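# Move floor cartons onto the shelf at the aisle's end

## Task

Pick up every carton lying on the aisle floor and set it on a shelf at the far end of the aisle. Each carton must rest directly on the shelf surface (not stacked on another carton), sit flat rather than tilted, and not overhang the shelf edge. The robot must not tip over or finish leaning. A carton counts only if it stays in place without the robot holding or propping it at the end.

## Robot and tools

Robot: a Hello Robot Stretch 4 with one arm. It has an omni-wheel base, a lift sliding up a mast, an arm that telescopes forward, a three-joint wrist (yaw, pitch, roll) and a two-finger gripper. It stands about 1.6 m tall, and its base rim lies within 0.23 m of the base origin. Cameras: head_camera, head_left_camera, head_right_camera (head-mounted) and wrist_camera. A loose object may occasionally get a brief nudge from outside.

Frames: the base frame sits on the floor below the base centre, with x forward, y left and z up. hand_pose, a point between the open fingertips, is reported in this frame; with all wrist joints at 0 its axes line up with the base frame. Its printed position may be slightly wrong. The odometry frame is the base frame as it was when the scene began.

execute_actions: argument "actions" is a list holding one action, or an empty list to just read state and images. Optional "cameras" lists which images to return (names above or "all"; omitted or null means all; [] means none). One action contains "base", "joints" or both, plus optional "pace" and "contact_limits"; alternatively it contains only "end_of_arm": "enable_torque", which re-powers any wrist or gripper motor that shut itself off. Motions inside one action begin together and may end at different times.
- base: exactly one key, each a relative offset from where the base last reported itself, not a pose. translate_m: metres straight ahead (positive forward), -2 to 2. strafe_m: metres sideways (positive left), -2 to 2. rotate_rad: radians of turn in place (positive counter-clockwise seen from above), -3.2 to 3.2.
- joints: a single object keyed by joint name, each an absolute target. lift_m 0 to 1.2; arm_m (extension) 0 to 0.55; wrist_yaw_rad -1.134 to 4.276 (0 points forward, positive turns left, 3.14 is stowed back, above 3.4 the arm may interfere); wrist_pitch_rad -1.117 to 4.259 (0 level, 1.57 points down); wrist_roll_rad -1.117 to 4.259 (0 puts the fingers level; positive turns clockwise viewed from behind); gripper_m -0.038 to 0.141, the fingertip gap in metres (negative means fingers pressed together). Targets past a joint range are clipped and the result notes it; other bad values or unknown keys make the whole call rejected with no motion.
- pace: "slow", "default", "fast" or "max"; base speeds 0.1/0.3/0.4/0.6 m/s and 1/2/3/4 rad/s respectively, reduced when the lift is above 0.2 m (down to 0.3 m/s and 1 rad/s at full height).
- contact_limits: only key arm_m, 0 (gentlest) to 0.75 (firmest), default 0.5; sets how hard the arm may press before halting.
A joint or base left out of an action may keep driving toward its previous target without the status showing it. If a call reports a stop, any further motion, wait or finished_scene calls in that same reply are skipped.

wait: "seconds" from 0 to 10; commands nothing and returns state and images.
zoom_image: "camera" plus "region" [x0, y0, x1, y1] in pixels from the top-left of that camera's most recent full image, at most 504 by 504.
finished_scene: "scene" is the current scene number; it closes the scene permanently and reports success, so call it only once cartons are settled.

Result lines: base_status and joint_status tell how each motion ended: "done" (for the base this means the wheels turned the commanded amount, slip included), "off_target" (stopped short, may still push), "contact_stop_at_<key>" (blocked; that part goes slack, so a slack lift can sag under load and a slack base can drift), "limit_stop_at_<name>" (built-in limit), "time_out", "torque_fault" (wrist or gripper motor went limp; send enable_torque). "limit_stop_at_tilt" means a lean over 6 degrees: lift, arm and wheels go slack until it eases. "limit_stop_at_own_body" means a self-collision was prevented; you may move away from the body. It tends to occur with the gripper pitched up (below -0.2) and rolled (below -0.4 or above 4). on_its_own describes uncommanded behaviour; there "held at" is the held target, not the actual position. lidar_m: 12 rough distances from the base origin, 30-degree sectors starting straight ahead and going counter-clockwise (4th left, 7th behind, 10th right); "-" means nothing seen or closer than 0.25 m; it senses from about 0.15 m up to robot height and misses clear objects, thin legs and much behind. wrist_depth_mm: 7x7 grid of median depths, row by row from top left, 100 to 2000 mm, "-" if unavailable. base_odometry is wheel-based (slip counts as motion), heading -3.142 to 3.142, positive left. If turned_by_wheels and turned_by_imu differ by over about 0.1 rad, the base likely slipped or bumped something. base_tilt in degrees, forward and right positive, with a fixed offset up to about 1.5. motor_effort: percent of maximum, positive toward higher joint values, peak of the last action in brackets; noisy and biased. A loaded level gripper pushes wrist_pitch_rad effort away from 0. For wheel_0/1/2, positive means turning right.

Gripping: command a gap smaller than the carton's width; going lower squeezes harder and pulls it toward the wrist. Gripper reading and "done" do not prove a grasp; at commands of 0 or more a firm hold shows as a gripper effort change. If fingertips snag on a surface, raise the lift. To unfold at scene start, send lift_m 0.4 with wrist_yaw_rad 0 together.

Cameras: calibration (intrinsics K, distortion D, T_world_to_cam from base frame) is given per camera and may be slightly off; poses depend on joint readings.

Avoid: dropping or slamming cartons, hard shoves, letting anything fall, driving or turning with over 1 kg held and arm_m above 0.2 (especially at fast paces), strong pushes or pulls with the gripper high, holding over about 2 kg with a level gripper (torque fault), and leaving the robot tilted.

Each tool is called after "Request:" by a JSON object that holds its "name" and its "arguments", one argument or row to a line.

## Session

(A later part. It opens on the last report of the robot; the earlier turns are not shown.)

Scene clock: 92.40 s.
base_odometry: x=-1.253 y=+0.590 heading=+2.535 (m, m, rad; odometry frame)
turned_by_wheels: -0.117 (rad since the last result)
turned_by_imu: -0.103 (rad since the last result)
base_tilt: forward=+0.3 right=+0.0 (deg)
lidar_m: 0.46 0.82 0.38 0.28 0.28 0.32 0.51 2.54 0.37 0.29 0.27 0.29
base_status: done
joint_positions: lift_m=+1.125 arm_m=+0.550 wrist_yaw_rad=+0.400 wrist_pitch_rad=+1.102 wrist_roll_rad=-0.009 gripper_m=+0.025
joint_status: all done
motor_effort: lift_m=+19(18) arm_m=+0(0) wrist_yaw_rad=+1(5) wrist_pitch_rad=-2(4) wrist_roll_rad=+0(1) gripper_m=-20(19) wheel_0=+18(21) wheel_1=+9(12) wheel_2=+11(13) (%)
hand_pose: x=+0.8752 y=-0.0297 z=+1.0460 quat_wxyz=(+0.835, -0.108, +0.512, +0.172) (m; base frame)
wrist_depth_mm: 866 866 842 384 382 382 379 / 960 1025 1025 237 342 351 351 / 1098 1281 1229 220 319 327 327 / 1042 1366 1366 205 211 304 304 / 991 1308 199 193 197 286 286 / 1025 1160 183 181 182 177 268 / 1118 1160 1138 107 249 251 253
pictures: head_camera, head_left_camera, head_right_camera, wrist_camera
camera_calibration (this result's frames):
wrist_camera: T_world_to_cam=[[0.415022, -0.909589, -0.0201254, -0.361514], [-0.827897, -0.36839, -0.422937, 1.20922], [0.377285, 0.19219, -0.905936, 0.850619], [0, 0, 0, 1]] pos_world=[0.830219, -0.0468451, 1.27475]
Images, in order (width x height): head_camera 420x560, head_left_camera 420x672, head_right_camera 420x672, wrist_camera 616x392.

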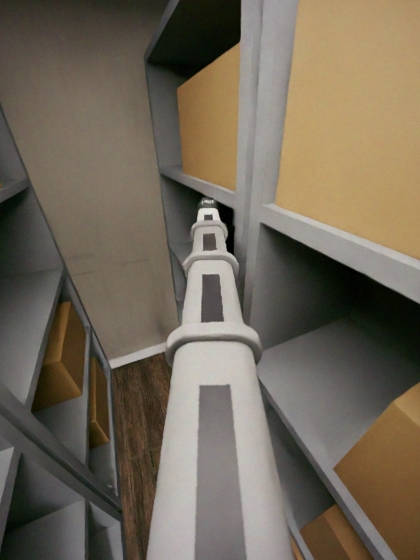

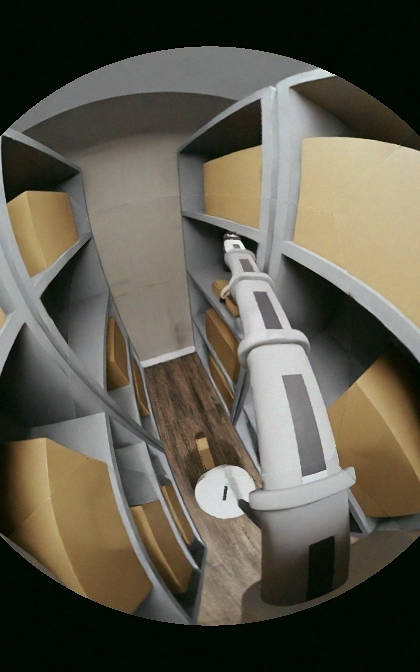

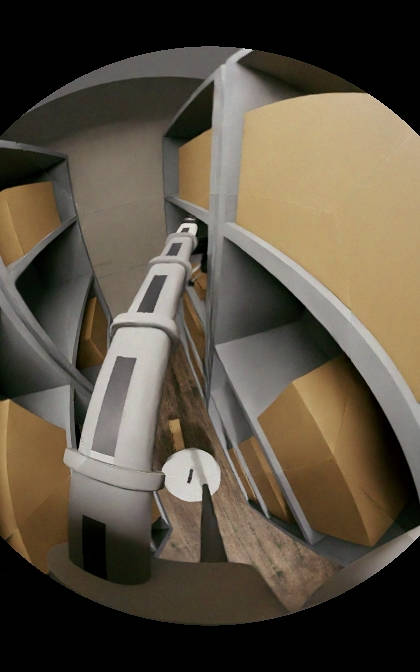

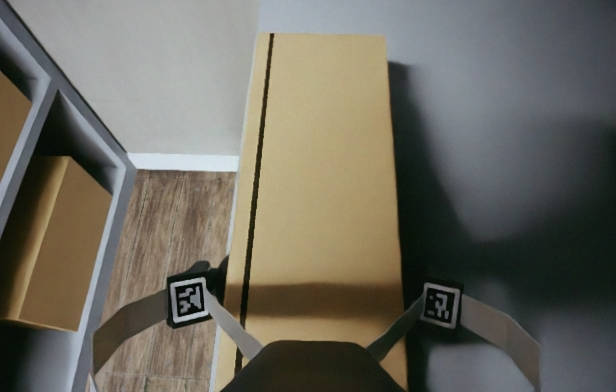

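Request:
{"name": "execute_actions", "arguments": {
  "actions": [
    {"base":{"rotate_rad":0.008},"joints":{"lift_m":1.1},"pace":"slow"}
  ],
  "cameras": []
}}

Request:
{"name": "execute_actions", "arguments": {
  "actions": [
    {"joints":{"gripper_m":0.1,"lift_m":1.113}}
  ],
  "cameras": []
}}

Request:
{"name": "execute_actions", "arguments": {
  "actions": [
    {"joints":{"wrist_yaw_rad":0.05},"pace":"slow"}
  ],
  "cameras": ["wrist_camera","head_left_camera"]
}}

Scene clock: 101.10 s.
base_odometry: x=-1.253 y=+0.590 heading=+2.543 (m, m, rad; odometry frame)
turned_by_wheels: +0.008 (rad since the last result)
turned_by_imu: +0.008 (rad since the last result)
base_tilt: forward=+0.4 right=+0.0 (deg)
lidar_m: 0.46 0.81 0.38 0.30 0.28 0.31 0.51 2.55 0.37 0.28 0.27 0.27
base_status: done
joint_positions: lift_m=+1.100 arm_m=+0.550 wrist_yaw_rad=+0.400 wrist_pitch_rad=+1.102 wrist_roll_rad=-0.009 gripper_m=+0.025
joint_status: all done
motor_effort: lift_m=+18(16) arm_m=+0(1) wrist_yaw_rad=+1(1) wrist_pitch_rad=-2(2) wrist_roll_rad=-1(0) gripper_m=-23(22) wheel_0=-2(16) wheel_1=+2(9) wheel_2=+0(10) (%)
hand_pose: x=+0.8752 y=-0.0297 z=+1.0211 quat_wxyz=(+0.835, -0.108, +0.512, +0.172) (m; base frame)
wrist_depth_mm: 854 854 854 347 347 347 345 / 960 1042 991 237 310 320 320 / 1098 1281 1205 220 289 297 296 / 1025 1336 1336 205 211 277 276 / 991 1255 199 192 197 259 259 / 1025 1182 183 181 182 177 243 / 1078 1118 227 107 225 229 229
pictures: none
No camera images: the call's "cameras" was empty. Leave "cameras" out to get every camera's image.

Scene clock: 102.67 s.
base_odometry: x=-1.253 y=+0.590 heading=+2.543 (m, m, rad; odometry frame)
turned_by_wheels: +0.000 (rad since the last result)
turned_by_imu: +0.000 (rad since the last result)
base_tilt: forward=+0.4 right=+0.0 (deg)
lidar_m: 0.45 0.83 0.38 0.30 0.29 0.34 0.52 2.57 0.37 0.28 0.27 0.29
base_status: not commanded
joint_positions: lift_m=+1.113 arm_m=+0.550 wrist_yaw_rad=+0.400 wrist_pitch_rad=+1.102 wrist_roll_rad=-0.009 gripper_m=+0.100
joint_status: all done
motor_effort: lift_m=+23(24) arm_m=+0(1) wrist_yaw_rad=+0(0) wrist_pitch_rad=-1(2) wrist_roll_rad=-1(1) gripper_m=-4(18) wheel_0=-2(2) wheel_1=+1(1) wheel_2=+0(0) (%)
hand_pose: x=+0.8752 y=-0.0297 z=+1.0337 quat_wxyz=(+0.835, -0.108, +0.512, +0.172) (m; base frame)
wrist_depth_mm: 866 854 854 366 364 364 362 / 946 1025 991 264 330 336 336 / 1098 1255 1229 245 303 312 310 / 1025 1366 1366 229 285 290 291 / 991 1281 221 215 220 273 272 / 1025 1205 199 202 198 253 256 / 1098 1138 247 107 237 240 243
pictures: none
No camera images: the call's "cameras" was empty. Leave "cameras" out to get every camera's image.

Scene clock: 103.57 s.
base_odometry: x=-1.253 y=+0.590 heading=+2.543 (m, m, rad; odometry frame)
turned_by_wheels: +0.000 (rad since the last result)
turned_by_imu: +0.000 (rad since the last result)
base_tilt: forward=+0.3 right=+0.0 (deg)
lidar_m: 0.47 0.82 0.38 0.30 0.29 0.32 0.53 2.56 0.37 0.29 0.27 0.28
base_status: not commanded
joint_positions: lift_m=+1.113 arm_m=+0.550 wrist_yaw_rad=+0.051 wrist_pitch_rad=+1.101 wrist_roll_rad=-0.009 gripper_m=+0.100
joint_status: all done
motor_effort: lift_m=+23(23) arm_m=-1(1) wrist_yaw_rad=-2(1) wrist_pitch_rad=-2(1) wrist_roll_rad=+1(1) gripper_m=+0(1) wheel_0=-1(2) wheel_1=+1(1) wheel_2=+0(0) (%)
hand_pose: x=+0.8558 y=-0.0807 z=+1.0337 quat_wxyz=(+0.852, -0.017, +0.523, +0.024) (m; base frame)
wrist_depth_mm: 732 375 368 364 366 364 362 / 831 343 266 330 336 336 336 / 976 324 247 249 312 312 312 / 1182 1205 233 229 291 291 291 / 1229 1281 218 216 225 273 273 / 1160 1205 200 203 198 254 256 / 1098 1118 244 107 192 240 243
pictures: head_left_camera, wrist_camera
camera_calibration (this result's frames):
wrist_camera: T_world_to_cam=[[0.0785428, -0.996708, -0.0201184, -0.119175], [-0.903884, -0.0626866, -0.42316, 1.25907], [0.420505, 0.0514209, -0.905832, 0.808135], [0, 0, 0, 1]] pos_world=[0.807593, -0.0814105, 1.26243]
Images, in order (width x height): head_left_camera 420x672, wrist_camera 616x392.

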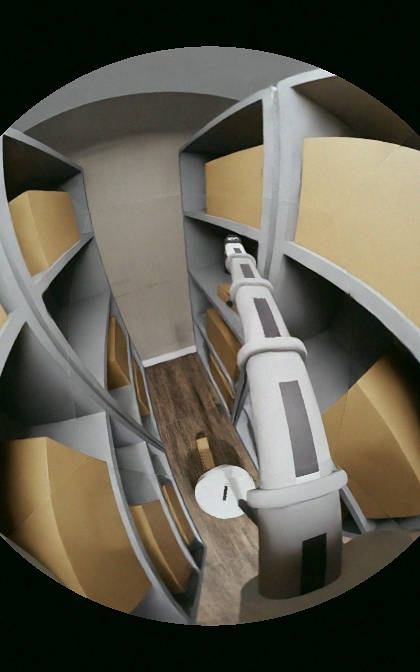

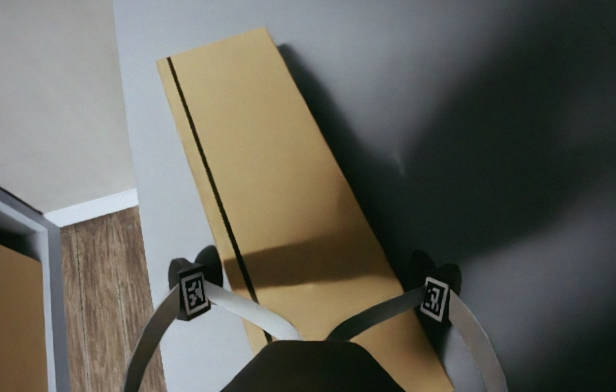

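Request:
{"name": "execute_actions", "arguments": {
  "actions": [
    {"joints":{"gripper_m":0.14,"wrist_yaw_rad":0.2}}
  ],
  "cameras": []
}}

Request:
{"name": "execute_actions", "arguments": {
  "actions": [
    {"joints":{"wrist_pitch_rad":0.6,"wrist_yaw_rad":0.28}}
  ],
  "cameras": []
}}

Request:
{"name": "execute_actions", "arguments": {
  "actions": [
    {"base":{"rotate_rad":0.44},"joints":{"wrist_yaw_rad":0.1},"pace":"slow"}
  ],
  "cameras": ["head_right_camera"]
}}

Request:
{"name": "execute_actions", "arguments": {
  "actions": [
    {"base":{"translate_m":-0.2},"joints":{"lift_m":0.2,"arm_m":0.25,"wrist_pitch_rad":1.1,"wrist_yaw_rad":0},"pace":"fast"}
  ],
  "cameras": ["wrist_camera","head_camera"]
}}

Scene clock: 119.47 s.
base_odometry: x=-1.253 y=+0.590 heading=+2.543 (m, m, rad; odometry frame)
turned_by_wheels: +0.000 (rad since the last result)
turned_by_imu: +0.001 (rad since the last result)
base_tilt: forward=+0.4 right=+0.0 (deg)
lidar_m: 0.45 0.83 0.39 0.29 0.28 0.32 0.52 2.54 0.37 0.29 0.26 0.28
base_status: not commanded
joint_positions: lift_m=+1.113 arm_m=+0.550 wrist_yaw_rad=+0.199 wrist_pitch_rad=+1.101 wrist_roll_rad=-0.009 gripper_m=+0.140
joint_status: all done
motor_effort: lift_m=+23(23) arm_m=-1(0) wrist_yaw_rad=+1(4) wrist_pitch_rad=-2(2) wrist_roll_rad=+2(0) gripper_m=-2(2) wheel_0=-2(1) wheel_1=+1(1) wheel_2=+0(0) (%)
hand_pose: x=+0.8663 y=-0.0598 z=+1.0337 quat_wxyz=(+0.848, -0.056, +0.520, +0.087) (m; base frame)
wrist_depth_mm: 768 809 366 366 364 364 362 / 904 946 273 265 336 336 336 / 1060 1138 306 246 312 314 312 / 1229 1366 289 230 287 291 290 / 1118 1308 272 216 221 273 272 / 1078 1205 253 202 198 211 255 / 1042 1138 246 107 192 243 243
pictures: none
No camera images: the call's "cameras" was empty. Leave "cameras" out to get every camera's image.

Scene clock: 120.33 s.
base_odometry: x=-1.253 y=+0.590 heading=+2.543 (m, m, rad; odometry frame)
turned_by_wheels: +0.000 (rad since the last result)
turned_by_imu: +0.000 (rad since the last result)
base_tilt: forward=+0.4 right=+0.0 (deg)
lidar_m: 0.46 0.82 0.38 0.30 0.27 0.32 0.51 2.55 0.37 0.28 0.26 0.29
base_status: not commanded
joint_positions: lift_m=+1.113 arm_m=+0.550 wrist_yaw_rad=+0.280 wrist_pitch_rad=+0.602 wrist_roll_rad=-0.009 gripper_m=+0.140
joint_status: all done
motor_effort: lift_m=+23(23) arm_m=+0(0) wrist_yaw_rad=+1(7) wrist_pitch_rad=-4(7) wrist_roll_rad=-1(0) gripper_m=-3(2) wheel_0=-2(2) wheel_1=+1(1) wheel_2=-1(0) (%)
hand_pose: x=+0.9736 y=-0.0184 z=+1.1275 quat_wxyz=(+0.945, -0.046, +0.293, +0.134) (m; base frame)
wrist_depth_mm: 627 634 621 609 615 621 508 / 676 691 683 661 676 668 517 / 732 750 750 640 640 640 521 / 809 831 809 517 517 517 496 / 904 891 442 433 433 433 430 / 991 1008 359 303 353 212 370 / 1118 1182 334 107 325 325 327
pictures: none
No camera images: the call's "cameras" was empty. Leave "cameras" out to get every camera's image.

Scene clock: 121.93 s.
base_odometry: x=-1.253 y=+0.590 heading=+2.983 (m, m, rad; odometry frame)
turned_by_wheels: +0.440 (rad since the last result)
turned_by_imu: +0.451 (rad since the last result)
base_tilt: forward=+0.3 right=+0.0 (deg)
lidar_m: 1.06 0.41 0.31 0.28 0.32 0.46 3.34 0.39 0.29 0.27 0.28 0.42
base_status: done
joint_positions: lift_m=+1.113 arm_m=+0.550 wrist_yaw_rad=+0.100 wrist_pitch_rad=+0.602 wrist_roll_rad=-0.009 gripper_m=+0.140
joint_status: all done
motor_effort: lift_m=+23(23) arm_m=+0(1) wrist_yaw_rad=+0(1) wrist_pitch_rad=-3(4) wrist_roll_rad=+0(1) gripper_m=-1(2) wheel_0=-1(6) wheel_1=+0(5) wheel_2=+0(7) (%)
hand_pose: x=+0.9663 y=-0.0632 z=+1.1275 quat_wxyz=(+0.954, -0.019, +0.296, +0.049) (m; base frame)
wrist_depth_mm: 621 603 615 591 569 549 525 / 676 654 676 647 621 591 549 / 634 668 741 707 676 640 574 / 508 768 820 788 741 699 549 / 455 683 904 878 831 732 676 / 580 597 917 946 891 211 768 / 525 699 1160 107 1042 831 809
pictures: head_right_camera
Images, in order (width x height): head_right_camera 420x672.

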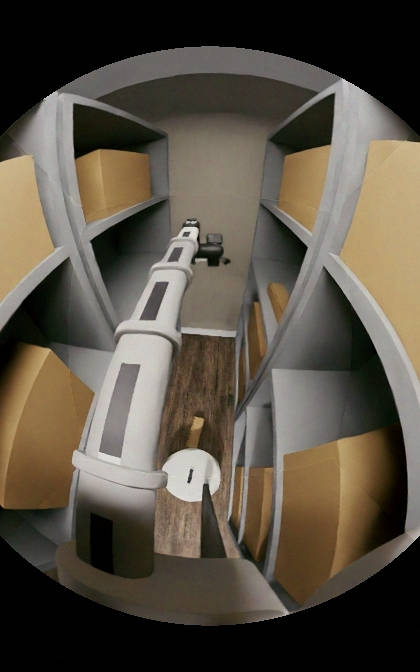

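Scene clock: 125.30 s.
base_odometry: x=-1.055 y=+0.559 heading=+2.983 (m, m, rad; odometry frame)
turned_by_wheels: +0.000 (rad since the last result)
turned_by_imu: +0.001 (rad since the last result)
base_tilt: forward=+0.4 right=+0.1 (deg)
lidar_m: 1.06 0.42 0.32 0.28 0.33 2.43 3.12 3.32 0.26 0.25 0.28 0.41
base_status: done
joint_positions: lift_m=+0.200 arm_m=+0.251 wrist_yaw_rad=+0.000 wrist_pitch_rad=+1.101 wrist_roll_rad=-0.009 gripper_m=+0.140
joint_status: all done
motor_effort: lift_m=+18(21) arm_m=-8(9) wrist_yaw_rad=+0(7) wrist_pitch_rad=-1(1) wrist_roll_rad=+1(0) gripper_m=+4(3) wheel_0=+1(4) wheel_1=-1(5) wheel_2=-1(10) (%)
hand_pose: x=+0.5529 y=-0.0874 z=+0.1211 quat_wxyz=(+0.852, -0.004, +0.523, +0.002) (m; base frame)
wrist_depth_mm: 473 477 477 477 477 466 392 / 442 439 439 436 436 436 387 / 407 407 407 407 407 404 370 / 382 379 317 373 379 377 373 / 357 355 297 353 353 355 349 / 334 277 273 334 327 212 332 / 319 267 267 107 317 315 315
pictures: head_camera, wrist_camera
camera_calibration (this result's frames):
wrist_camera: T_world_to_cam=[[0.0277758, -0.999412, -0.0201185, -0.0926371], [-0.905902, -0.0166586, -0.42316, 0.603834], [0.422575, 0.029979, -0.905832, 0.106206], [0, 0, 0, 1]] pos_world=[0.504708, -0.0857075, 0.349859]
Images, in order (width x height): head_camera 420x560, wrist_camera 616x392.

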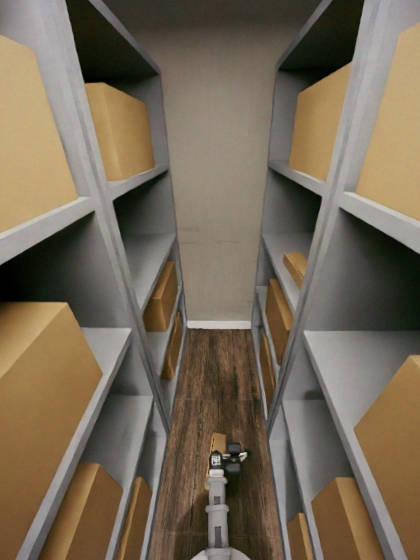

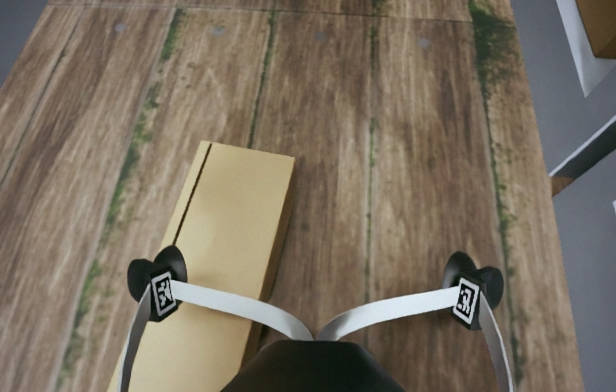

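Request:
{"name": "execute_actions", "arguments": {
  "actions": [
    {"base":{"rotate_rad":0.23},"joints":{"lift_m":0.17,"arm_m":0.28,"wrist_yaw_rad":-0.43}}
  ],
  "cameras": ["wrist_camera"]
}}

Request:
{"name": "execute_actions", "arguments": {
  "actions": [
    {"joints":{"lift_m":0.115}}
  ],
  "cameras": ["wrist_camera"]
}}

Request:
{"name": "execute_actions", "arguments": {
  "actions": [
    {"joints":{"gripper_m":0.025}}
  ],
  "cameras": []
}}

Request:
{"name": "execute_actions", "arguments": {
  "actions": [
    {"joints":{"lift_m":1.125},"pace":"fast"}
  ],
  "cameras": []
}}

Request:
{"name": "execute_actions", "arguments": {
  "actions": [
    {"base":{"rotate_rad":-0.26},"joints":{"wrist_yaw_rad":0.4}}
  ],
  "cameras": []
}}

Request:
{"name": "execute_actions", "arguments": {
  "actions": [
    {"base":{"translate_m":0.54}}
  ]
}}

Scene clock: 136.43 s.
base_odometry: x=-1.055 y=+0.559 heading=-3.070 (m, m, rad; odometry frame)
turned_by_wheels: +0.230 (rad since the last result)
turned_by_imu: +0.236 (rad since the last result)
base_tilt: forward=+0.3 right=+0.0 (deg)
lidar_m: 0.62 0.33 0.29 0.30 0.37 2.32 3.11 0.30 0.27 0.25 0.32 0.58
base_status: done
joint_positions: lift_m=+0.170 arm_m=+0.279 wrist_yaw_rad=-0.429 wrist_pitch_rad=+1.101 wrist_roll_rad=-0.009 gripper_m=+0.140
joint_status: all done
motor_effort: lift_m=+17(18) arm_m=+8(9) wrist_yaw_rad=-2(4) wrist_pitch_rad=-1(1) wrist_roll_rad=+1(0) gripper_m=+0(1) wheel_0=+1(6) wheel_1=-1(6) wheel_2=+0(7) (%)
hand_pose: x=+0.5317 y=-0.1338 z=+0.0912 quat_wxyz=(+0.833, +0.108, +0.512, -0.179) (m; base frame)
wrist_depth_mm: 436 436 433 433 433 433 418 / 402 402 399 397 399 399 394 / 375 370 373 303 373 370 370 / 349 347 345 285 345 345 345 / 327 325 322 266 325 324 324 / 306 298 257 251 298 212 304 / 290 289 290 107 289 287 289
pictures: wrist_camera
camera_calibration (this result's frames):
wrist_camera: T_world_to_cam=[[-0.390727, -0.920287, -0.0201167, 0.0940865], [-0.830611, 0.361904, -0.423216, 0.581834], [0.39676, -0.148653, -0.905805, 0.0792017], [0, 0, 0, 1]] pos_world=[0.488616, -0.112208, 0.319875]
Images, in order (width x height): wrist_camera 616x392.

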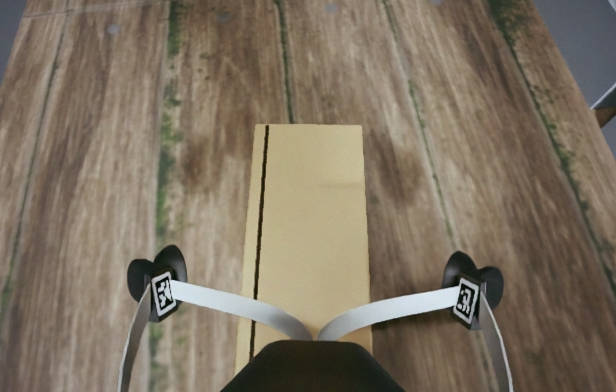

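Scene clock: 137.57 s.
base_odometry: x=-1.055 y=+0.559 heading=-3.070 (m, m, rad; odometry frame)
turned_by_wheels: +0.000 (rad since the last result)
turned_by_imu: +0.000 (rad since the last result)
base_tilt: forward=+0.4 right=+0.1 (deg)
lidar_m: 0.62 0.36 0.30 0.29 0.37 2.34 3.12 0.32 0.26 0.25 0.31 0.57
base_status: not commanded
joint_positions: lift_m=+0.115 arm_m=+0.279 wrist_yaw_rad=-0.430 wrist_pitch_rad=+1.101 wrist_roll_rad=-0.009 gripper_m=+0.140
joint_status: all done
motor_effort: lift_m=+17(18) arm_m=+8(9) wrist_yaw_rad=+1(0) wrist_pitch_rad=-1(1) wrist_roll_rad=+0(1) gripper_m=-2(1) wheel_0=+1(1) wheel_1=-1(1) wheel_2=+0(0) (%)
hand_pose: x=+0.5317 y=-0.1338 z=+0.0362 quat_wxyz=(+0.833, +0.108, +0.512, -0.179) (m; base frame)
wrist_depth_mm: 359 359 357 357 357 359 357 / 332 330 329 257 329 330 329 / 307 307 303 239 301 304 306 / 287 287 282 224 282 285 285 / 268 268 263 209 265 267 267 / 253 247 195 197 199 211 252 / 239 238 233 107 235 237 237
pictures: wrist_camera
camera_calibration (this result's frames):
wrist_camera: T_world_to_cam=[[-0.390802, -0.920255, -0.0201168, 0.0930144], [-0.830581, 0.361972, -0.423216, 0.55855], [0.396748, -0.148685, -0.905805, 0.0293983], [0, 0, 0, 1]] pos_world=[0.488607, -0.112211, 0.264887]
Images, in order (width x height): wrist_camera 616x392.

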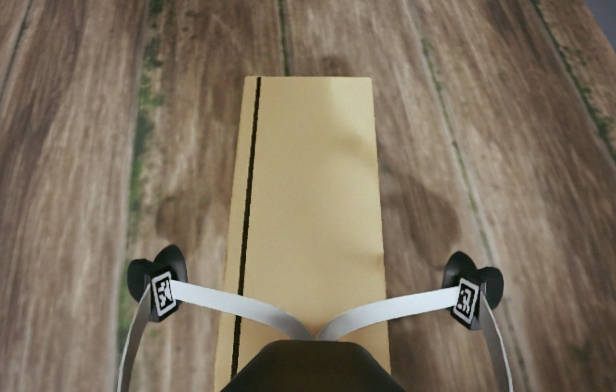

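Scene clock: 139.70 s.
base_odometry: x=-1.055 y=+0.559 heading=-3.070 (m, m, rad; odometry frame)
turned_by_wheels: +0.000 (rad since the last result)
turned_by_imu: +0.000 (rad since the last result)
base_tilt: forward=+0.4 right=+0.0 (deg)
lidar_m: 0.61 0.37 0.31 0.30 0.37 2.34 3.11 0.29 0.26 0.26 0.32 0.57
base_status: not commanded
joint_positions: lift_m=+0.115 arm_m=+0.279 wrist_yaw_rad=-0.430 wrist_pitch_rad=+1.101 wrist_roll_rad=-0.009 gripper_m=+0.025
joint_status: all done
motor_effort: lift_m=+18(17) arm_m=+8(9) wrist_yaw_rad=+0(0) wrist_pitch_rad=-1(1) wrist_roll_rad=+0(0) gripper_m=-21(23) wheel_0=+1(1) wheel_1=-1(1) wheel_2=+0(0) (%)
hand_pose: x=+0.5317 y=-0.1338 z=+0.0362 quat_wxyz=(+0.833, +0.108, +0.512, -0.179) (m; base frame)
wrist_depth_mm: 359 359 359 357 355 357 355 / 332 330 329 236 324 329 330 / 307 307 303 220 296 306 304 / 287 286 282 206 278 286 285 / 268 267 198 193 198 267 266 / 253 247 183 181 183 177 251 / 239 236 233 107 175 235 236
pictures: none
No camera images: the call's "cameras" was empty. Leave "cameras" out to get every camera's image.

Scene clock: 143.30 s.
base_odometry: x=-1.055 y=+0.559 heading=-3.070 (m, m, rad; odometry frame)
turned_by_wheels: +0.000 (rad since the last result)
turned_by_imu: +0.000 (rad since the last result)
base_tilt: forward=+0.4 right=+0.0 (deg)
lidar_m: 0.39 0.35 0.29 0.29 0.38 2.32 3.12 0.32 0.27 0.26 0.33 0.37
base_status: not commanded
joint_positions: lift_m=+1.125 arm_m=+0.279 wrist_yaw_rad=-0.430 wrist_pitch_rad=+1.101 wrist_roll_rad=-0.009 gripper_m=+0.025
joint_status: all done
motor_effort: lift_m=+22(26) arm_m=+8(9) wrist_yaw_rad=+1(2) wrist_pitch_rad=-2(3) wrist_roll_rad=+0(1) gripper_m=-24(22) wheel_0=+1(1) wheel_1=-2(1) wheel_2=+0(0) (%)
hand_pose: x=+0.5316 y=-0.1338 z=+1.0457 quat_wxyz=(+0.833, +0.108, +0.512, -0.179) (m; base frame)
wrist_depth_mm: 654 878 1336 1397 1025 654 525 / 741 842 1537 236 891 627 585 / 854 878 1397 220 854 691 455 / 484 820 1308 206 854 661 469 / 473 750 198 193 198 723 691 / 640 597 182 181 182 178 715 / 676 691 1078 107 175 691 668
pictures: none
No camera images: the call's "cameras" was empty. Leave "cameras" out to get every camera's image.

Scene clock: 144.50 s.
base_odometry: x=-1.055 y=+0.559 heading=+2.953 (m, m, rad; odometry frame)
turned_by_wheels: -0.260 (rad since the last result)
turned_by_imu: -0.266 (rad since the last result)
base_tilt: forward=+0.4 right=+0.0 (deg)
lidar_m: 0.45 0.43 0.31 0.30 0.32 2.48 3.13 3.31 0.28 0.26 0.28 0.40
base_status: done
joint_positions: lift_m=+1.125 arm_m=+0.279 wrist_yaw_rad=+0.400 wrist_pitch_rad=+1.101 wrist_roll_rad=-0.009 gripper_m=+0.025
joint_status: all done
motor_effort: lift_m=+23(23) arm_m=+8(8) wrist_yaw_rad=+2(7) wrist_pitch_rad=-2(2) wrist_roll_rad=+0(0) gripper_m=-22(16) wheel_0=+0(5) wheel_1=+1(4) wheel_2=+1(5) (%)
hand_pose: x=+0.6037 y=-0.0298 z=+1.0457 quat_wxyz=(+0.835, -0.108, +0.512, +0.172) (m; base frame)
wrist_depth_mm: 382 976 809 1025 1308 1160 1025 / 410 931 931 236 1430 1336 960 / 469 569 854 220 1464 1464 778 / 809 661 831 205 1366 1308 668 / 759 759 198 193 197 960 585 / 715 707 183 181 182 177 585 / 676 1008 1138 107 175 654 436
pictures: none
No camera images: the call's "cameras" was empty. Leave "cameras" out to get every camera's image.

Scene clock: 147.80 s.
base_odometry: x=-1.586 y=+0.660 heading=+2.953 (m, m, rad; odometry frame)
turned_by_wheels: +0.000 (rad since the last result)
turned_by_imu: -0.001 (rad since the last result)
base_tilt: forward=+0.4 right=+0.0 (deg)
lidar_m: 0.44 0.40 0.30 0.29 0.31 0.46 3.73 0.41 0.30 0.27 0.29 0.40
base_status: done
joint_positions: lift_m=+1.125 arm_m=+0.279 wrist_yaw_rad=+0.400 wrist_pitch_rad=+1.101 wrist_roll_rad=-0.009 gripper_m=+0.025
joint_status: not commanded
motor_effort: lift_m=+22(22) arm_m=+8(8) wrist_yaw_rad=+1(0) wrist_pitch_rad=-2(2) wrist_roll_rad=+0(1) gripper_m=-22(20) wheel_0=+1(4) wheel_1=-1(6) wheel_2=+2(12) (%)
hand_pose: x=+0.6037 y=-0.0298 z=+1.0457 quat_wxyz=(+0.835, -0.108, +0.512, +0.172) (m; base frame)
wrist_depth_mm: 389 640 715 732 647 580 530 / 382 597 691 236 715 661 597 / 549 569 732 220 820 778 676 / 517 621 809 206 960 931 750 / 535 683 198 193 197 1078 759 / 715 691 183 181 182 177 715 / 683 1098 1118 107 175 676 462
pictures: head_camera, head_left_camera, head_right_camera, wrist_camera
camera_calibration (this result's frames):
wrist_camera: T_world_to_cam=[[0.414608, -0.909778, -0.0201226, -0.248643], [-0.828021, -0.367992, -0.423041, 0.984476], [0.377468, 0.192058, -0.905887, 0.952644], [0, 0, 0, 1]] pos_world=[0.558663, -0.0468938, 1.27446]
Images, in order (width x height): head_camera 420x560, head_left_camera 420x672, head_right_camera 420x672, wrist_camera 616x392.

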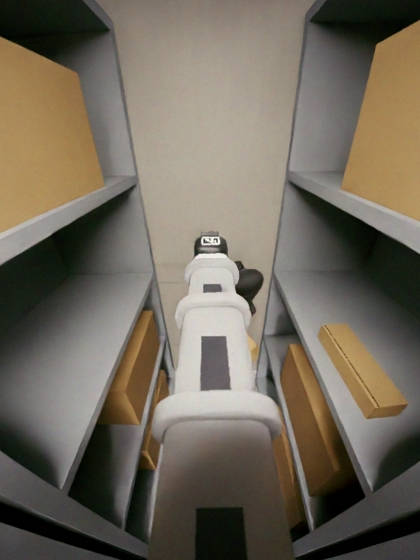

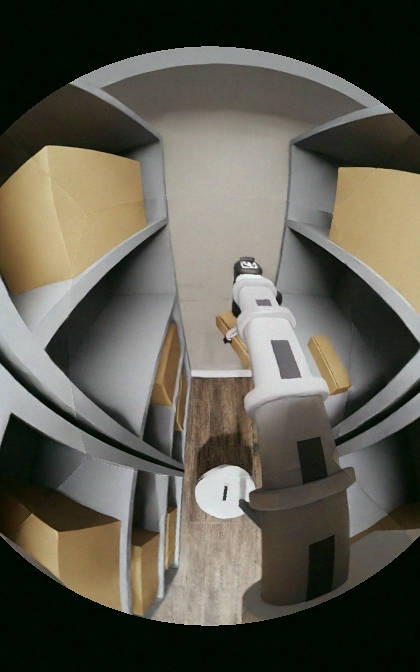

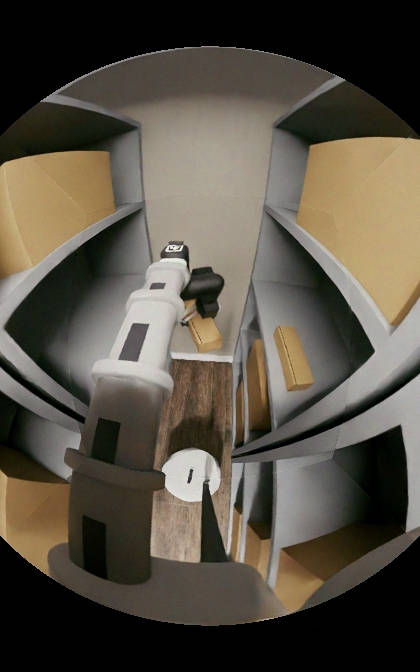

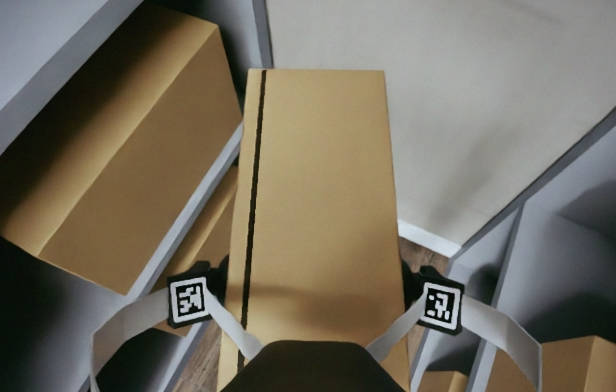

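Request:
{"name": "execute_actions", "arguments": {
  "actions": [
    {"joints":{"arm_m":0.52,"wrist_yaw_rad":0.33}}
  ],
  "cameras": []
}}

Request:
{"name": "execute_actions", "arguments": {
  "actions": [
    {"base":{"rotate_rad":-0.32},"pace":"slow"}
  ]
}}

Scene clock: 153.63 s.
base_odometry: x=-1.586 y=+0.660 heading=+2.953 (m, m, rad; odometry frame)
turned_by_wheels: +0.000 (rad since the last result)
turned_by_imu: +0.001 (rad since the last result)
base_tilt: forward=+0.4 right=+0.0 (deg)
lidar_m: 0.67 0.43 0.30 0.28 0.30 0.45 3.73 0.41 0.30 0.28 0.28 0.40
base_status: not commanded
joint_positions: lift_m=+1.125 arm_m=+0.518 wrist_yaw_rad=+0.330 wrist_pitch_rad=+1.101 wrist_roll_rad=-0.009 gripper_m=+0.025
joint_status: all done
motor_effort: lift_m=+22(23) arm_m=+9(6) wrist_yaw_rad=+1(2) wrist_pitch_rad=-1(2) wrist_roll_rad=-1(0) gripper_m=-20(21) wheel_0=+1(1) wheel_1=-1(1) wheel_2=+1(2) (%)
hand_pose: x=+0.8412 y=-0.0404 z=+1.0457 quat_wxyz=(+0.840, -0.090, +0.515, +0.142) (m; base frame)
wrist_depth_mm: 392 477 449 399 359 329 304 / 402 564 539 236 397 375 343 / 549 691 691 220 462 442 399 / 517 640 809 206 544 544 477 / 504 691 198 193 197 676 530 / 535 634 183 182 182 177 647 / 574 866 1118 107 175 676 668
pictures: none
No camera images: the call's "cameras" was empty. Leave "cameras" out to get every camera's image.

Scene clock: 155.03 s.
base_odometry: x=-1.586 y=+0.660 heading=+2.633 (m, m, rad; odometry frame)
turned_by_wheels: -0.320 (rad since the last result)
turned_by_imu: -0.327 (rad since the last result)
base_tilt: forward=+0.4 right=+0.0 (deg)
lidar_m: 0.52 0.67 0.35 0.29 0.28 0.35 0.60 0.63 0.34 0.28 0.28 0.32
base_status: done
joint_positions: lift_m=+1.125 arm_m=+0.519 wrist_yaw_rad=+0.330 wrist_pitch_rad=+1.101 wrist_roll_rad=-0.009 gripper_m=+0.025
joint_status: not commanded
motor_effort: lift_m=+22(22) arm_m=+8(9) wrist_yaw_rad=+0(2) wrist_pitch_rad=-1(1) wrist_roll_rad=+0(1) gripper_m=-19(23) wheel_0=+0(5) wheel_1=+1(5) wheel_2=+0(4) (%)
hand_pose: x=+0.8412 y=-0.0404 z=+1.0457 quat_wxyz=(+0.840, -0.090, +0.515, +0.142) (m; base frame)
wrist_depth_mm: 462 449 442 433 366 359 357 / 549 539 512 236 345 349 351 / 699 683 634 220 317 325 325 / 831 904 831 206 297 304 304 / 1060 1229 198 193 197 285 285 / 917 1078 183 182 182 177 267 / 904 1160 1138 107 175 251 252
pictures: head_camera, head_left_camera, head_right_camera, wrist_camera
camera_calibration (this result's frames):
wrist_camera: T_world_to_cam=[[0.350359, -0.936399, -0.0201193, -0.303848], [-0.851557, -0.309523, -0.423139, 1.19953], [0.389999, 0.165383, -0.905842, 0.853364], [0, 0, 0, 1]] pos_world=[0.795114, -0.0543719, 1.27447]
Images, in order (width x height): head_camera 420x560, head_left_camera 420x672, head_right_camera 420x672, wrist_camera 616x392.

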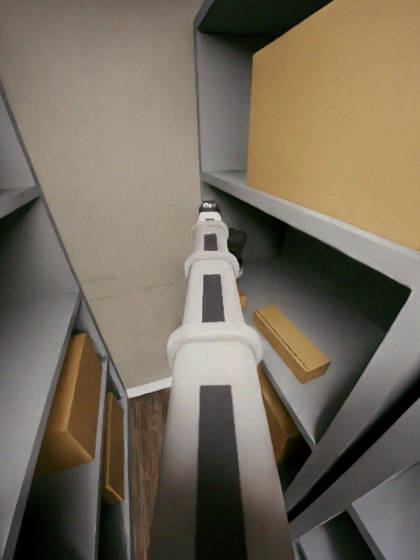

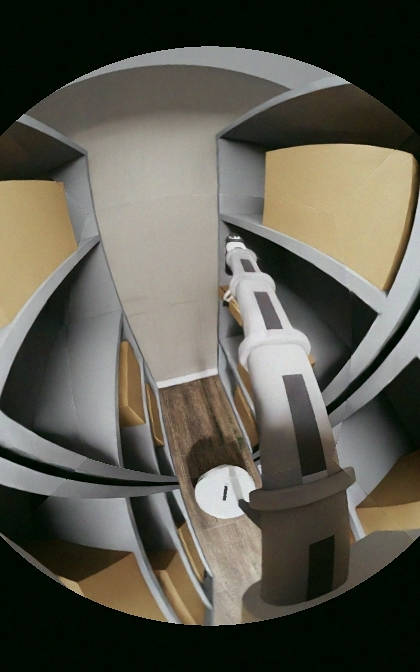

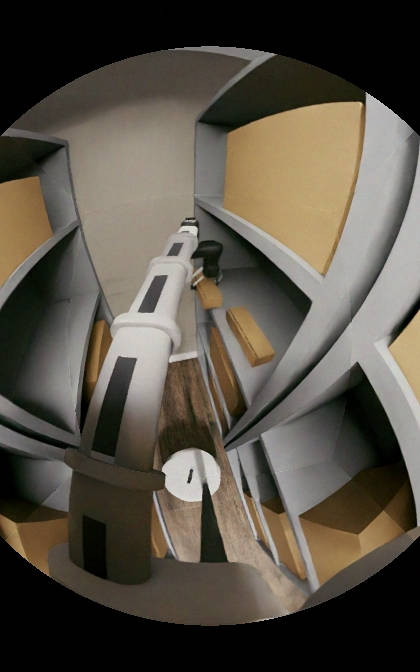

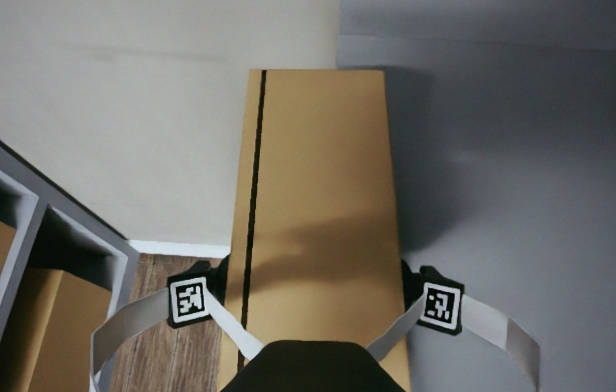

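Room ahead is about 0.14 m; I'll advance a little.

Request:
{"name": "execute_actions", "arguments": {
  "actions": [
    {"base":{"translate_m":0.06},"joints":{"arm_m":0.55,"wrist_yaw_rad":0.38,"lift_m":1.112},"pace":"slow"}
  ],
  "cameras": []
}}

Request:
{"name": "execute_actions", "arguments": {
  "actions": [
    {"base":{"rotate_rad":-0.06},"pace":"slow"}
  ]
}}

Scene clock: 160.70 s.
base_odometry: x=-1.638 y=+0.689 heading=+2.633 (m, m, rad; odometry frame)
turned_by_wheels: +0.000 (rad since the last result)
turned_by_imu: +0.001 (rad since the last result)
base_tilt: forward=+0.4 right=+0.0 (deg)
lidar_m: 0.50 0.70 0.38 0.28 0.31 0.36 0.64 0.60 0.30 0.27 0.26 0.29
base_status: done
joint_positions: lift_m=+1.112 arm_m=+0.549 wrist_yaw_rad=+0.380 wrist_pitch_rad=+1.101 wrist_roll_rad=-0.009 gripper_m=+0.025
joint_status: all done
motor_effort: lift_m=+17(25) arm_m=+9(9) wrist_yaw_rad=+1(4) wrist_pitch_rad=-1(1) wrist_roll_rad=+0(0) gripper_m=-21(23) wheel_0=+1(3) wheel_1=+2(6) wheel_2=-1(7) (%)
hand_pose: x=+0.8730 y=-0.0328 z=+1.0332 quat_wxyz=(+0.836, -0.103, +0.513, +0.163) (m; base frame)
wrist_depth_mm: 362 349 336 317 255 248 244 / 433 421 397 236 285 291 282 / 559 535 484 220 303 310 310 / 768 723 640 206 283 290 290 / 1008 1078 198 193 198 272 271 / 946 1118 183 182 182 178 255 / 931 1138 1138 107 175 239 240
pictures: none
No camera images: the call's "cameras" was empty. Leave "cameras" out to get every camera's image.

Scene clock: 161.47 s.
base_odometry: x=-1.638 y=+0.689 heading=+2.574 (m, m, rad; odometry frame)
turned_by_wheels: -0.060 (rad since the last result)
turned_by_imu: -0.061 (rad since the last result)
base_tilt: forward=+0.4 right=+0.0 (deg)
lidar_m: 0.46 0.80 0.38 0.31 0.30 0.34 0.57 0.70 0.33 0.25 0.26 0.28
base_status: done
joint_positions: lift_m=+1.112 arm_m=+0.549 wrist_yaw_rad=+0.380 wrist_pitch_rad=+1.101 wrist_roll_rad=-0.009 gripper_m=+0.025
joint_status: not commanded
motor_effort: lift_m=+17(17) arm_m=+8(8) wrist_yaw_rad=-1(1) wrist_pitch_rad=-1(2) wrist_roll_rad=+1(0) gripper_m=-22(22) wheel_0=+0(4) wheel_1=+1(4) wheel_2=+1(7) (%)
hand_pose: x=+0.8730 y=-0.0328 z=+1.0332 quat_wxyz=(+0.836, -0.103, +0.513, +0.163) (m; base frame)
wrist_depth_mm: 366 357 351 285 281 277 274 / 433 430 407 236 312 324 322 / 544 535 500 220 304 310 310 / 741 715 654 206 283 290 289 / 1025 1078 198 193 198 272 271 / 1138 1160 183 181 182 177 255 / 991 1138 1118 107 175 239 240
pictures: head_camera, head_left_camera, head_right_camera, wrist_camera
camera_calibration (this result's frames):
wrist_camera: T_world_to_cam=[[0.396482, -0.917822, -0.0201213, -0.347785], [-0.835143, -0.351491, -0.423072, 1.20785], [0.381232, 0.184544, -0.905873, 0.836624], [0, 0, 0, 1]] pos_world=[0.827671, -0.0490505, 1.26188]
Images, in order (width x height): head_camera 420x560, head_left_camera 420x672, head_right_camera 420x672, wrist_camera 616x392.

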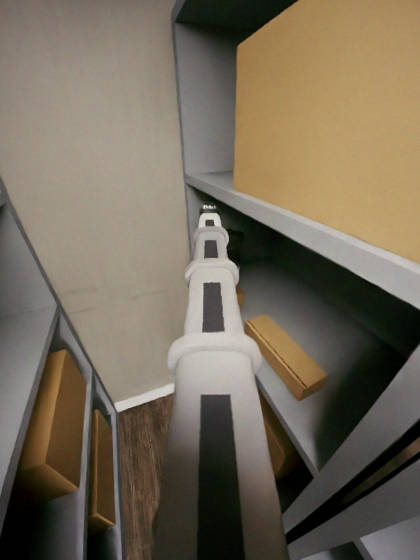

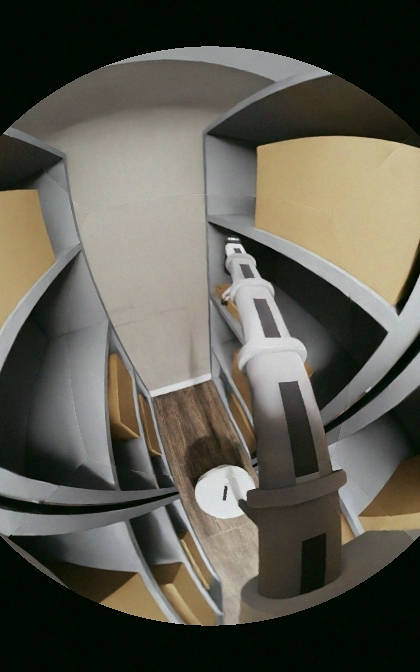

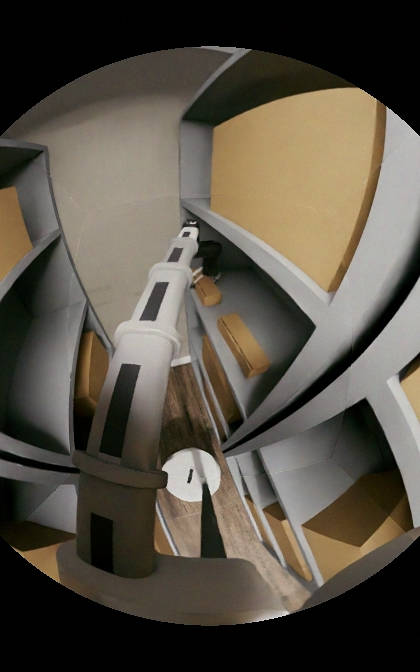

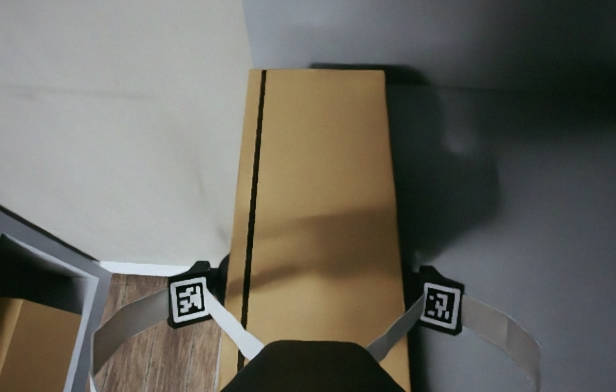

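Request:
{"name": "execute_actions", "arguments": {
  "actions": [
    {"base":{"rotate_rad":-0.045},"joints":{"lift_m":1.097,"wrist_yaw_rad":0.42},"pace":"slow"}
  ],
  "cameras": ["wrist_camera"]
}}

Request:
{"name": "execute_actions", "arguments": {
  "actions": [
    {"joints":{"gripper_m":0.14,"lift_m":1.105}}
  ],
  "cameras": ["wrist_camera"]
}}

Request:
{"name": "execute_actions", "arguments": {
  "actions": [
    {"joints":{"wrist_pitch_rad":0.7}}
  ],
  "cameras": []
}}

Request:
{"name": "execute_actions", "arguments": {
  "actions": [
    {"joints":{"arm_m":0.1}}
  ]
}}

Scene clock: 170.33 s.
base_odometry: x=-1.638 y=+0.689 heading=+2.529 (m, m, rad; odometry frame)
turned_by_wheels: -0.045 (rad since the last result)
turned_by_imu: -0.045 (rad since the last result)
base_tilt: forward=+0.3 right=+0.0 (deg)
lidar_m: 0.44 0.88 0.41 0.30 0.28 0.34 0.56 0.76 0.34 0.26 0.25 0.28
base_status: done
joint_positions: lift_m=+1.097 arm_m=+0.549 wrist_yaw_rad=+0.420 wrist_pitch_rad=+1.101 wrist_roll_rad=-0.009 gripper_m=+0.025
joint_status: all done
motor_effort: lift_m=+17(15) arm_m=+8(8) wrist_yaw_rad=+1(2) wrist_pitch_rad=-1(2) wrist_roll_rad=+0(0) gripper_m=-22(17) wheel_0=+2(3) wheel_1=+0(3) wheel_2=+0(4) (%)
hand_pose: x=+0.8742 y=-0.0267 z=+1.0182 quat_wxyz=(+0.833, -0.113, +0.511, +0.180) (m; base frame)
wrist_depth_mm: 382 373 324 300 296 293 290 / 449 445 327 237 312 317 317 / 564 559 296 220 286 294 294 / 768 741 272 206 267 273 273 / 1042 1118 199 193 198 257 256 / 1118 1182 183 181 182 177 241 / 1025 1138 224 107 175 225 227
pictures: wrist_camera
camera_calibration (this result's frames):
wrist_camera: T_world_to_cam=[[0.432633, -0.901346, -0.0201216, -0.374096], [-0.820525, -0.384396, -0.423059, 1.19097], [0.373588, 0.199539, -0.905879, 0.828538], [0, 0, 0, 1]] pos_world=[0.829537, -0.0447106, 1.24688]
Images, in order (width x height): wrist_camera 616x392.

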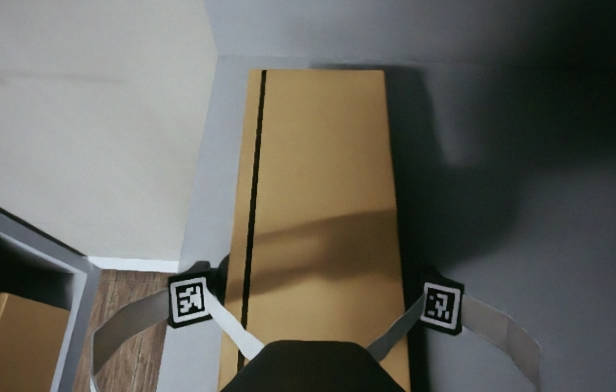

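Scene clock: 172.47 s.
base_odometry: x=-1.638 y=+0.689 heading=+2.529 (m, m, rad; odometry frame)
turned_by_wheels: +0.000 (rad since the last result)
turned_by_imu: +0.000 (rad since the last result)
base_tilt: forward=+0.4 right=+0.0 (deg)
lidar_m: 0.41 0.88 0.41 0.31 0.30 0.34 0.56 0.75 0.37 0.27 0.26 0.29
base_status: not commanded
joint_positions: lift_m=+1.105 arm_m=+0.549 wrist_yaw_rad=+0.420 wrist_pitch_rad=+1.101 wrist_roll_rad=-0.009 gripper_m=+0.140
joint_status: all done
motor_effort: lift_m=+22(24) arm_m=+9(8) wrist_yaw_rad=+1(2) wrist_pitch_rad=-1(1) wrist_roll_rad=+0(0) gripper_m=-3(22) wheel_0=+3(2) wheel_1=+0(1) wheel_2=+1(1) (%)
hand_pose: x=+0.8743 y=-0.0267 z=+1.0258 quat_wxyz=(+0.833, -0.113, +0.511, +0.180) (m; base frame)
wrist_depth_mm: 379 373 314 300 296 291 290 / 452 445 336 254 327 320 320 / 569 559 309 236 294 301 303 / 759 741 281 221 274 282 282 / 1042 991 264 207 258 264 264 / 1118 1182 197 195 192 212 248 / 1042 1138 234 107 230 236 236
pictures: wrist_camera
camera_calibration (this result's frames):
wrist_camera: T_world_to_cam=[[0.432643, -0.901341, -0.0201148, -0.373961], [-0.820427, -0.384358, -0.423284, 1.1944], [0.373792, 0.199633, -0.905774, 0.835123], [0, 0, 0, 1]] pos_world=[0.829549, -0.0447071, 1.25448]
Images, in order (width x height): wrist_camera 616x392.

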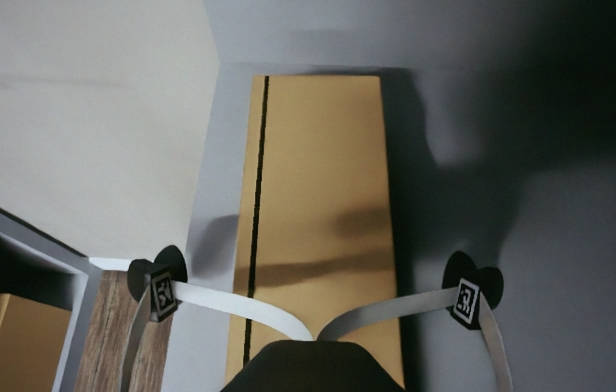

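Scene clock: 173.27 s.
base_odometry: x=-1.638 y=+0.689 heading=+2.529 (m, m, rad; odometry frame)
turned_by_wheels: +0.000 (rad since the last result)
turned_by_imu: +0.000 (rad since the last result)
base_tilt: forward=+0.4 right=+0.0 (deg)
lidar_m: 0.43 0.90 0.39 0.31 0.31 0.32 0.56 0.75 0.35 0.27 0.25 0.26
base_status: not commanded
joint_positions: lift_m=+1.105 arm_m=+0.549 wrist_yaw_rad=+0.420 wrist_pitch_rad=+0.702 wrist_roll_rad=-0.009 gripper_m=+0.140
joint_status: all done
motor_effort: lift_m=+22(22) arm_m=+9(9) wrist_yaw_rad=+1(2) wrist_pitch_rad=-4(7) wrist_roll_rad=-1(0) gripper_m=+0(1) wheel_0=+2(2) wheel_1=+0(0) wheel_2=+0(0) (%)
hand_pose: x=+0.9562 y=+0.0099 z=+1.0967 quat_wxyz=(+0.918, -0.076, +0.335, +0.197) (m; base frame)
wrist_depth_mm: 290 286 234 231 229 226 227 / 320 319 259 256 253 250 247 / 359 355 294 285 282 278 274 / 410 404 343 322 317 314 310 / 477 452 373 362 355 347 353 / 569 539 312 264 277 211 327 / 691 668 298 107 293 291 294
pictures: none
No camera images: the call's "cameras" was empty. Leave "cameras" out to get every camera's image.

Scene clock: 175.67 s.
base_odometry: x=-1.638 y=+0.689 heading=+2.529 (m, m, rad; odometry frame)
turned_by_wheels: +0.000 (rad since the last result)
turned_by_imu: +0.000 (rad since the last result)
base_tilt: forward=+0.4 right=+0.1 (deg)
lidar_m: 0.43 0.88 0.41 0.30 0.30 0.34 0.54 0.77 0.36 0.26 0.26 0.28
base_status: not commanded
joint_positions: lift_m=+1.105 arm_m=+0.101 wrist_yaw_rad=+0.420 wrist_pitch_rad=+0.702 wrist_roll_rad=-0.009 gripper_m=+0.140
joint_status: all done
motor_effort: lift_m=+23(23) arm_m=-9(11) wrist_yaw_rad=+1(1) wrist_pitch_rad=-3(4) wrist_roll_rad=+0(0) gripper_m=+2(1) wheel_0=+2(2) wheel_1=+0(1) wheel_2=+0(1) (%)
hand_pose: x=+0.5092 y=+0.0100 z=+1.0967 quat_wxyz=(+0.918, -0.076, +0.335, +0.197) (m; base frame)
wrist_depth_mm: 691 691 691 676 634 615 615 / 741 759 759 759 609 569 640 / 820 854 854 842 535 415 517 / 768 946 960 946 462 413 433 / 768 991 1118 1098 917 306 301 / 778 1025 1229 1205 347 212 265 / 759 1160 1308 107 477 286 240
pictures: head_camera, head_left_camera, head_right_camera, wrist_camera
camera_calibration (this result's frames):
wrist_camera: T_world_to_cam=[[0.438191, -0.898849, -0.00766824, -0.198038], [-0.605079, -0.288648, -0.741998, 1.17791], [0.664731, 0.329777, -0.670358, 0.620926], [0, 0, 0, 1]] pos_world=[0.386759, -0.0427726, 1.28873]
Images, in order (width x height): head_camera 420x560, head_left_camera 420x672, head_right_camera 420x672, wrist_camera 616x392.

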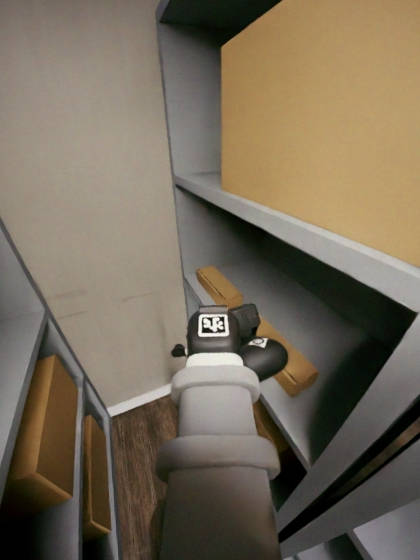

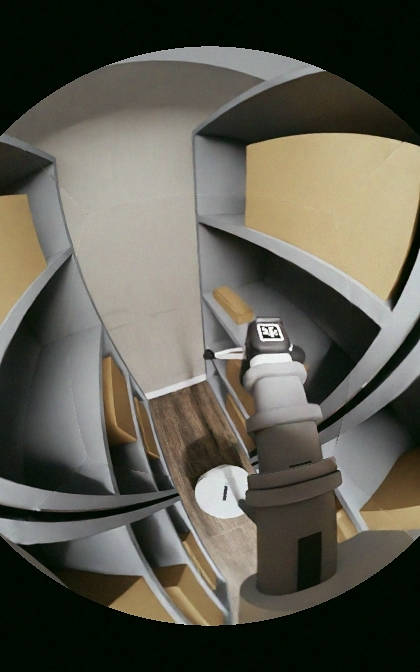

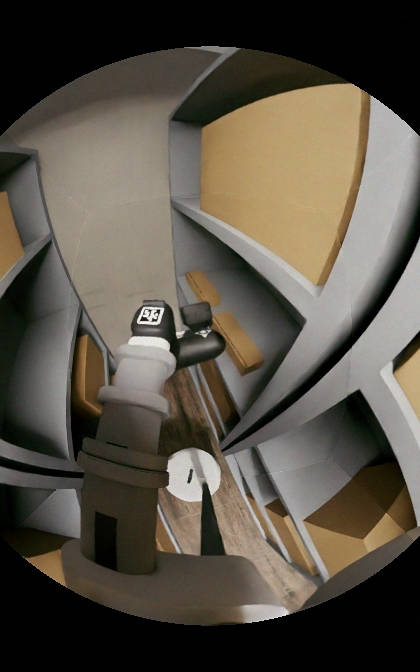

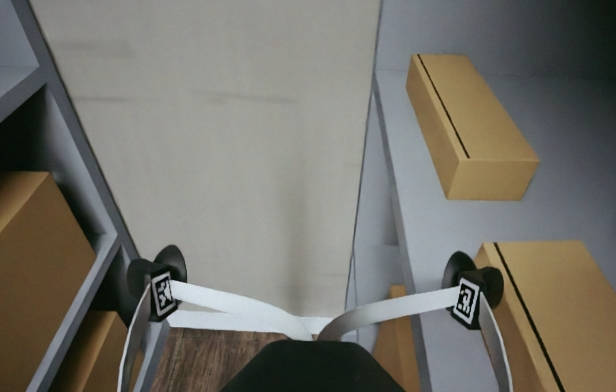

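Request:
{"name": "finished_scene", "arguments": {
  "scene": 1
}}

The scene is finished: the task was done.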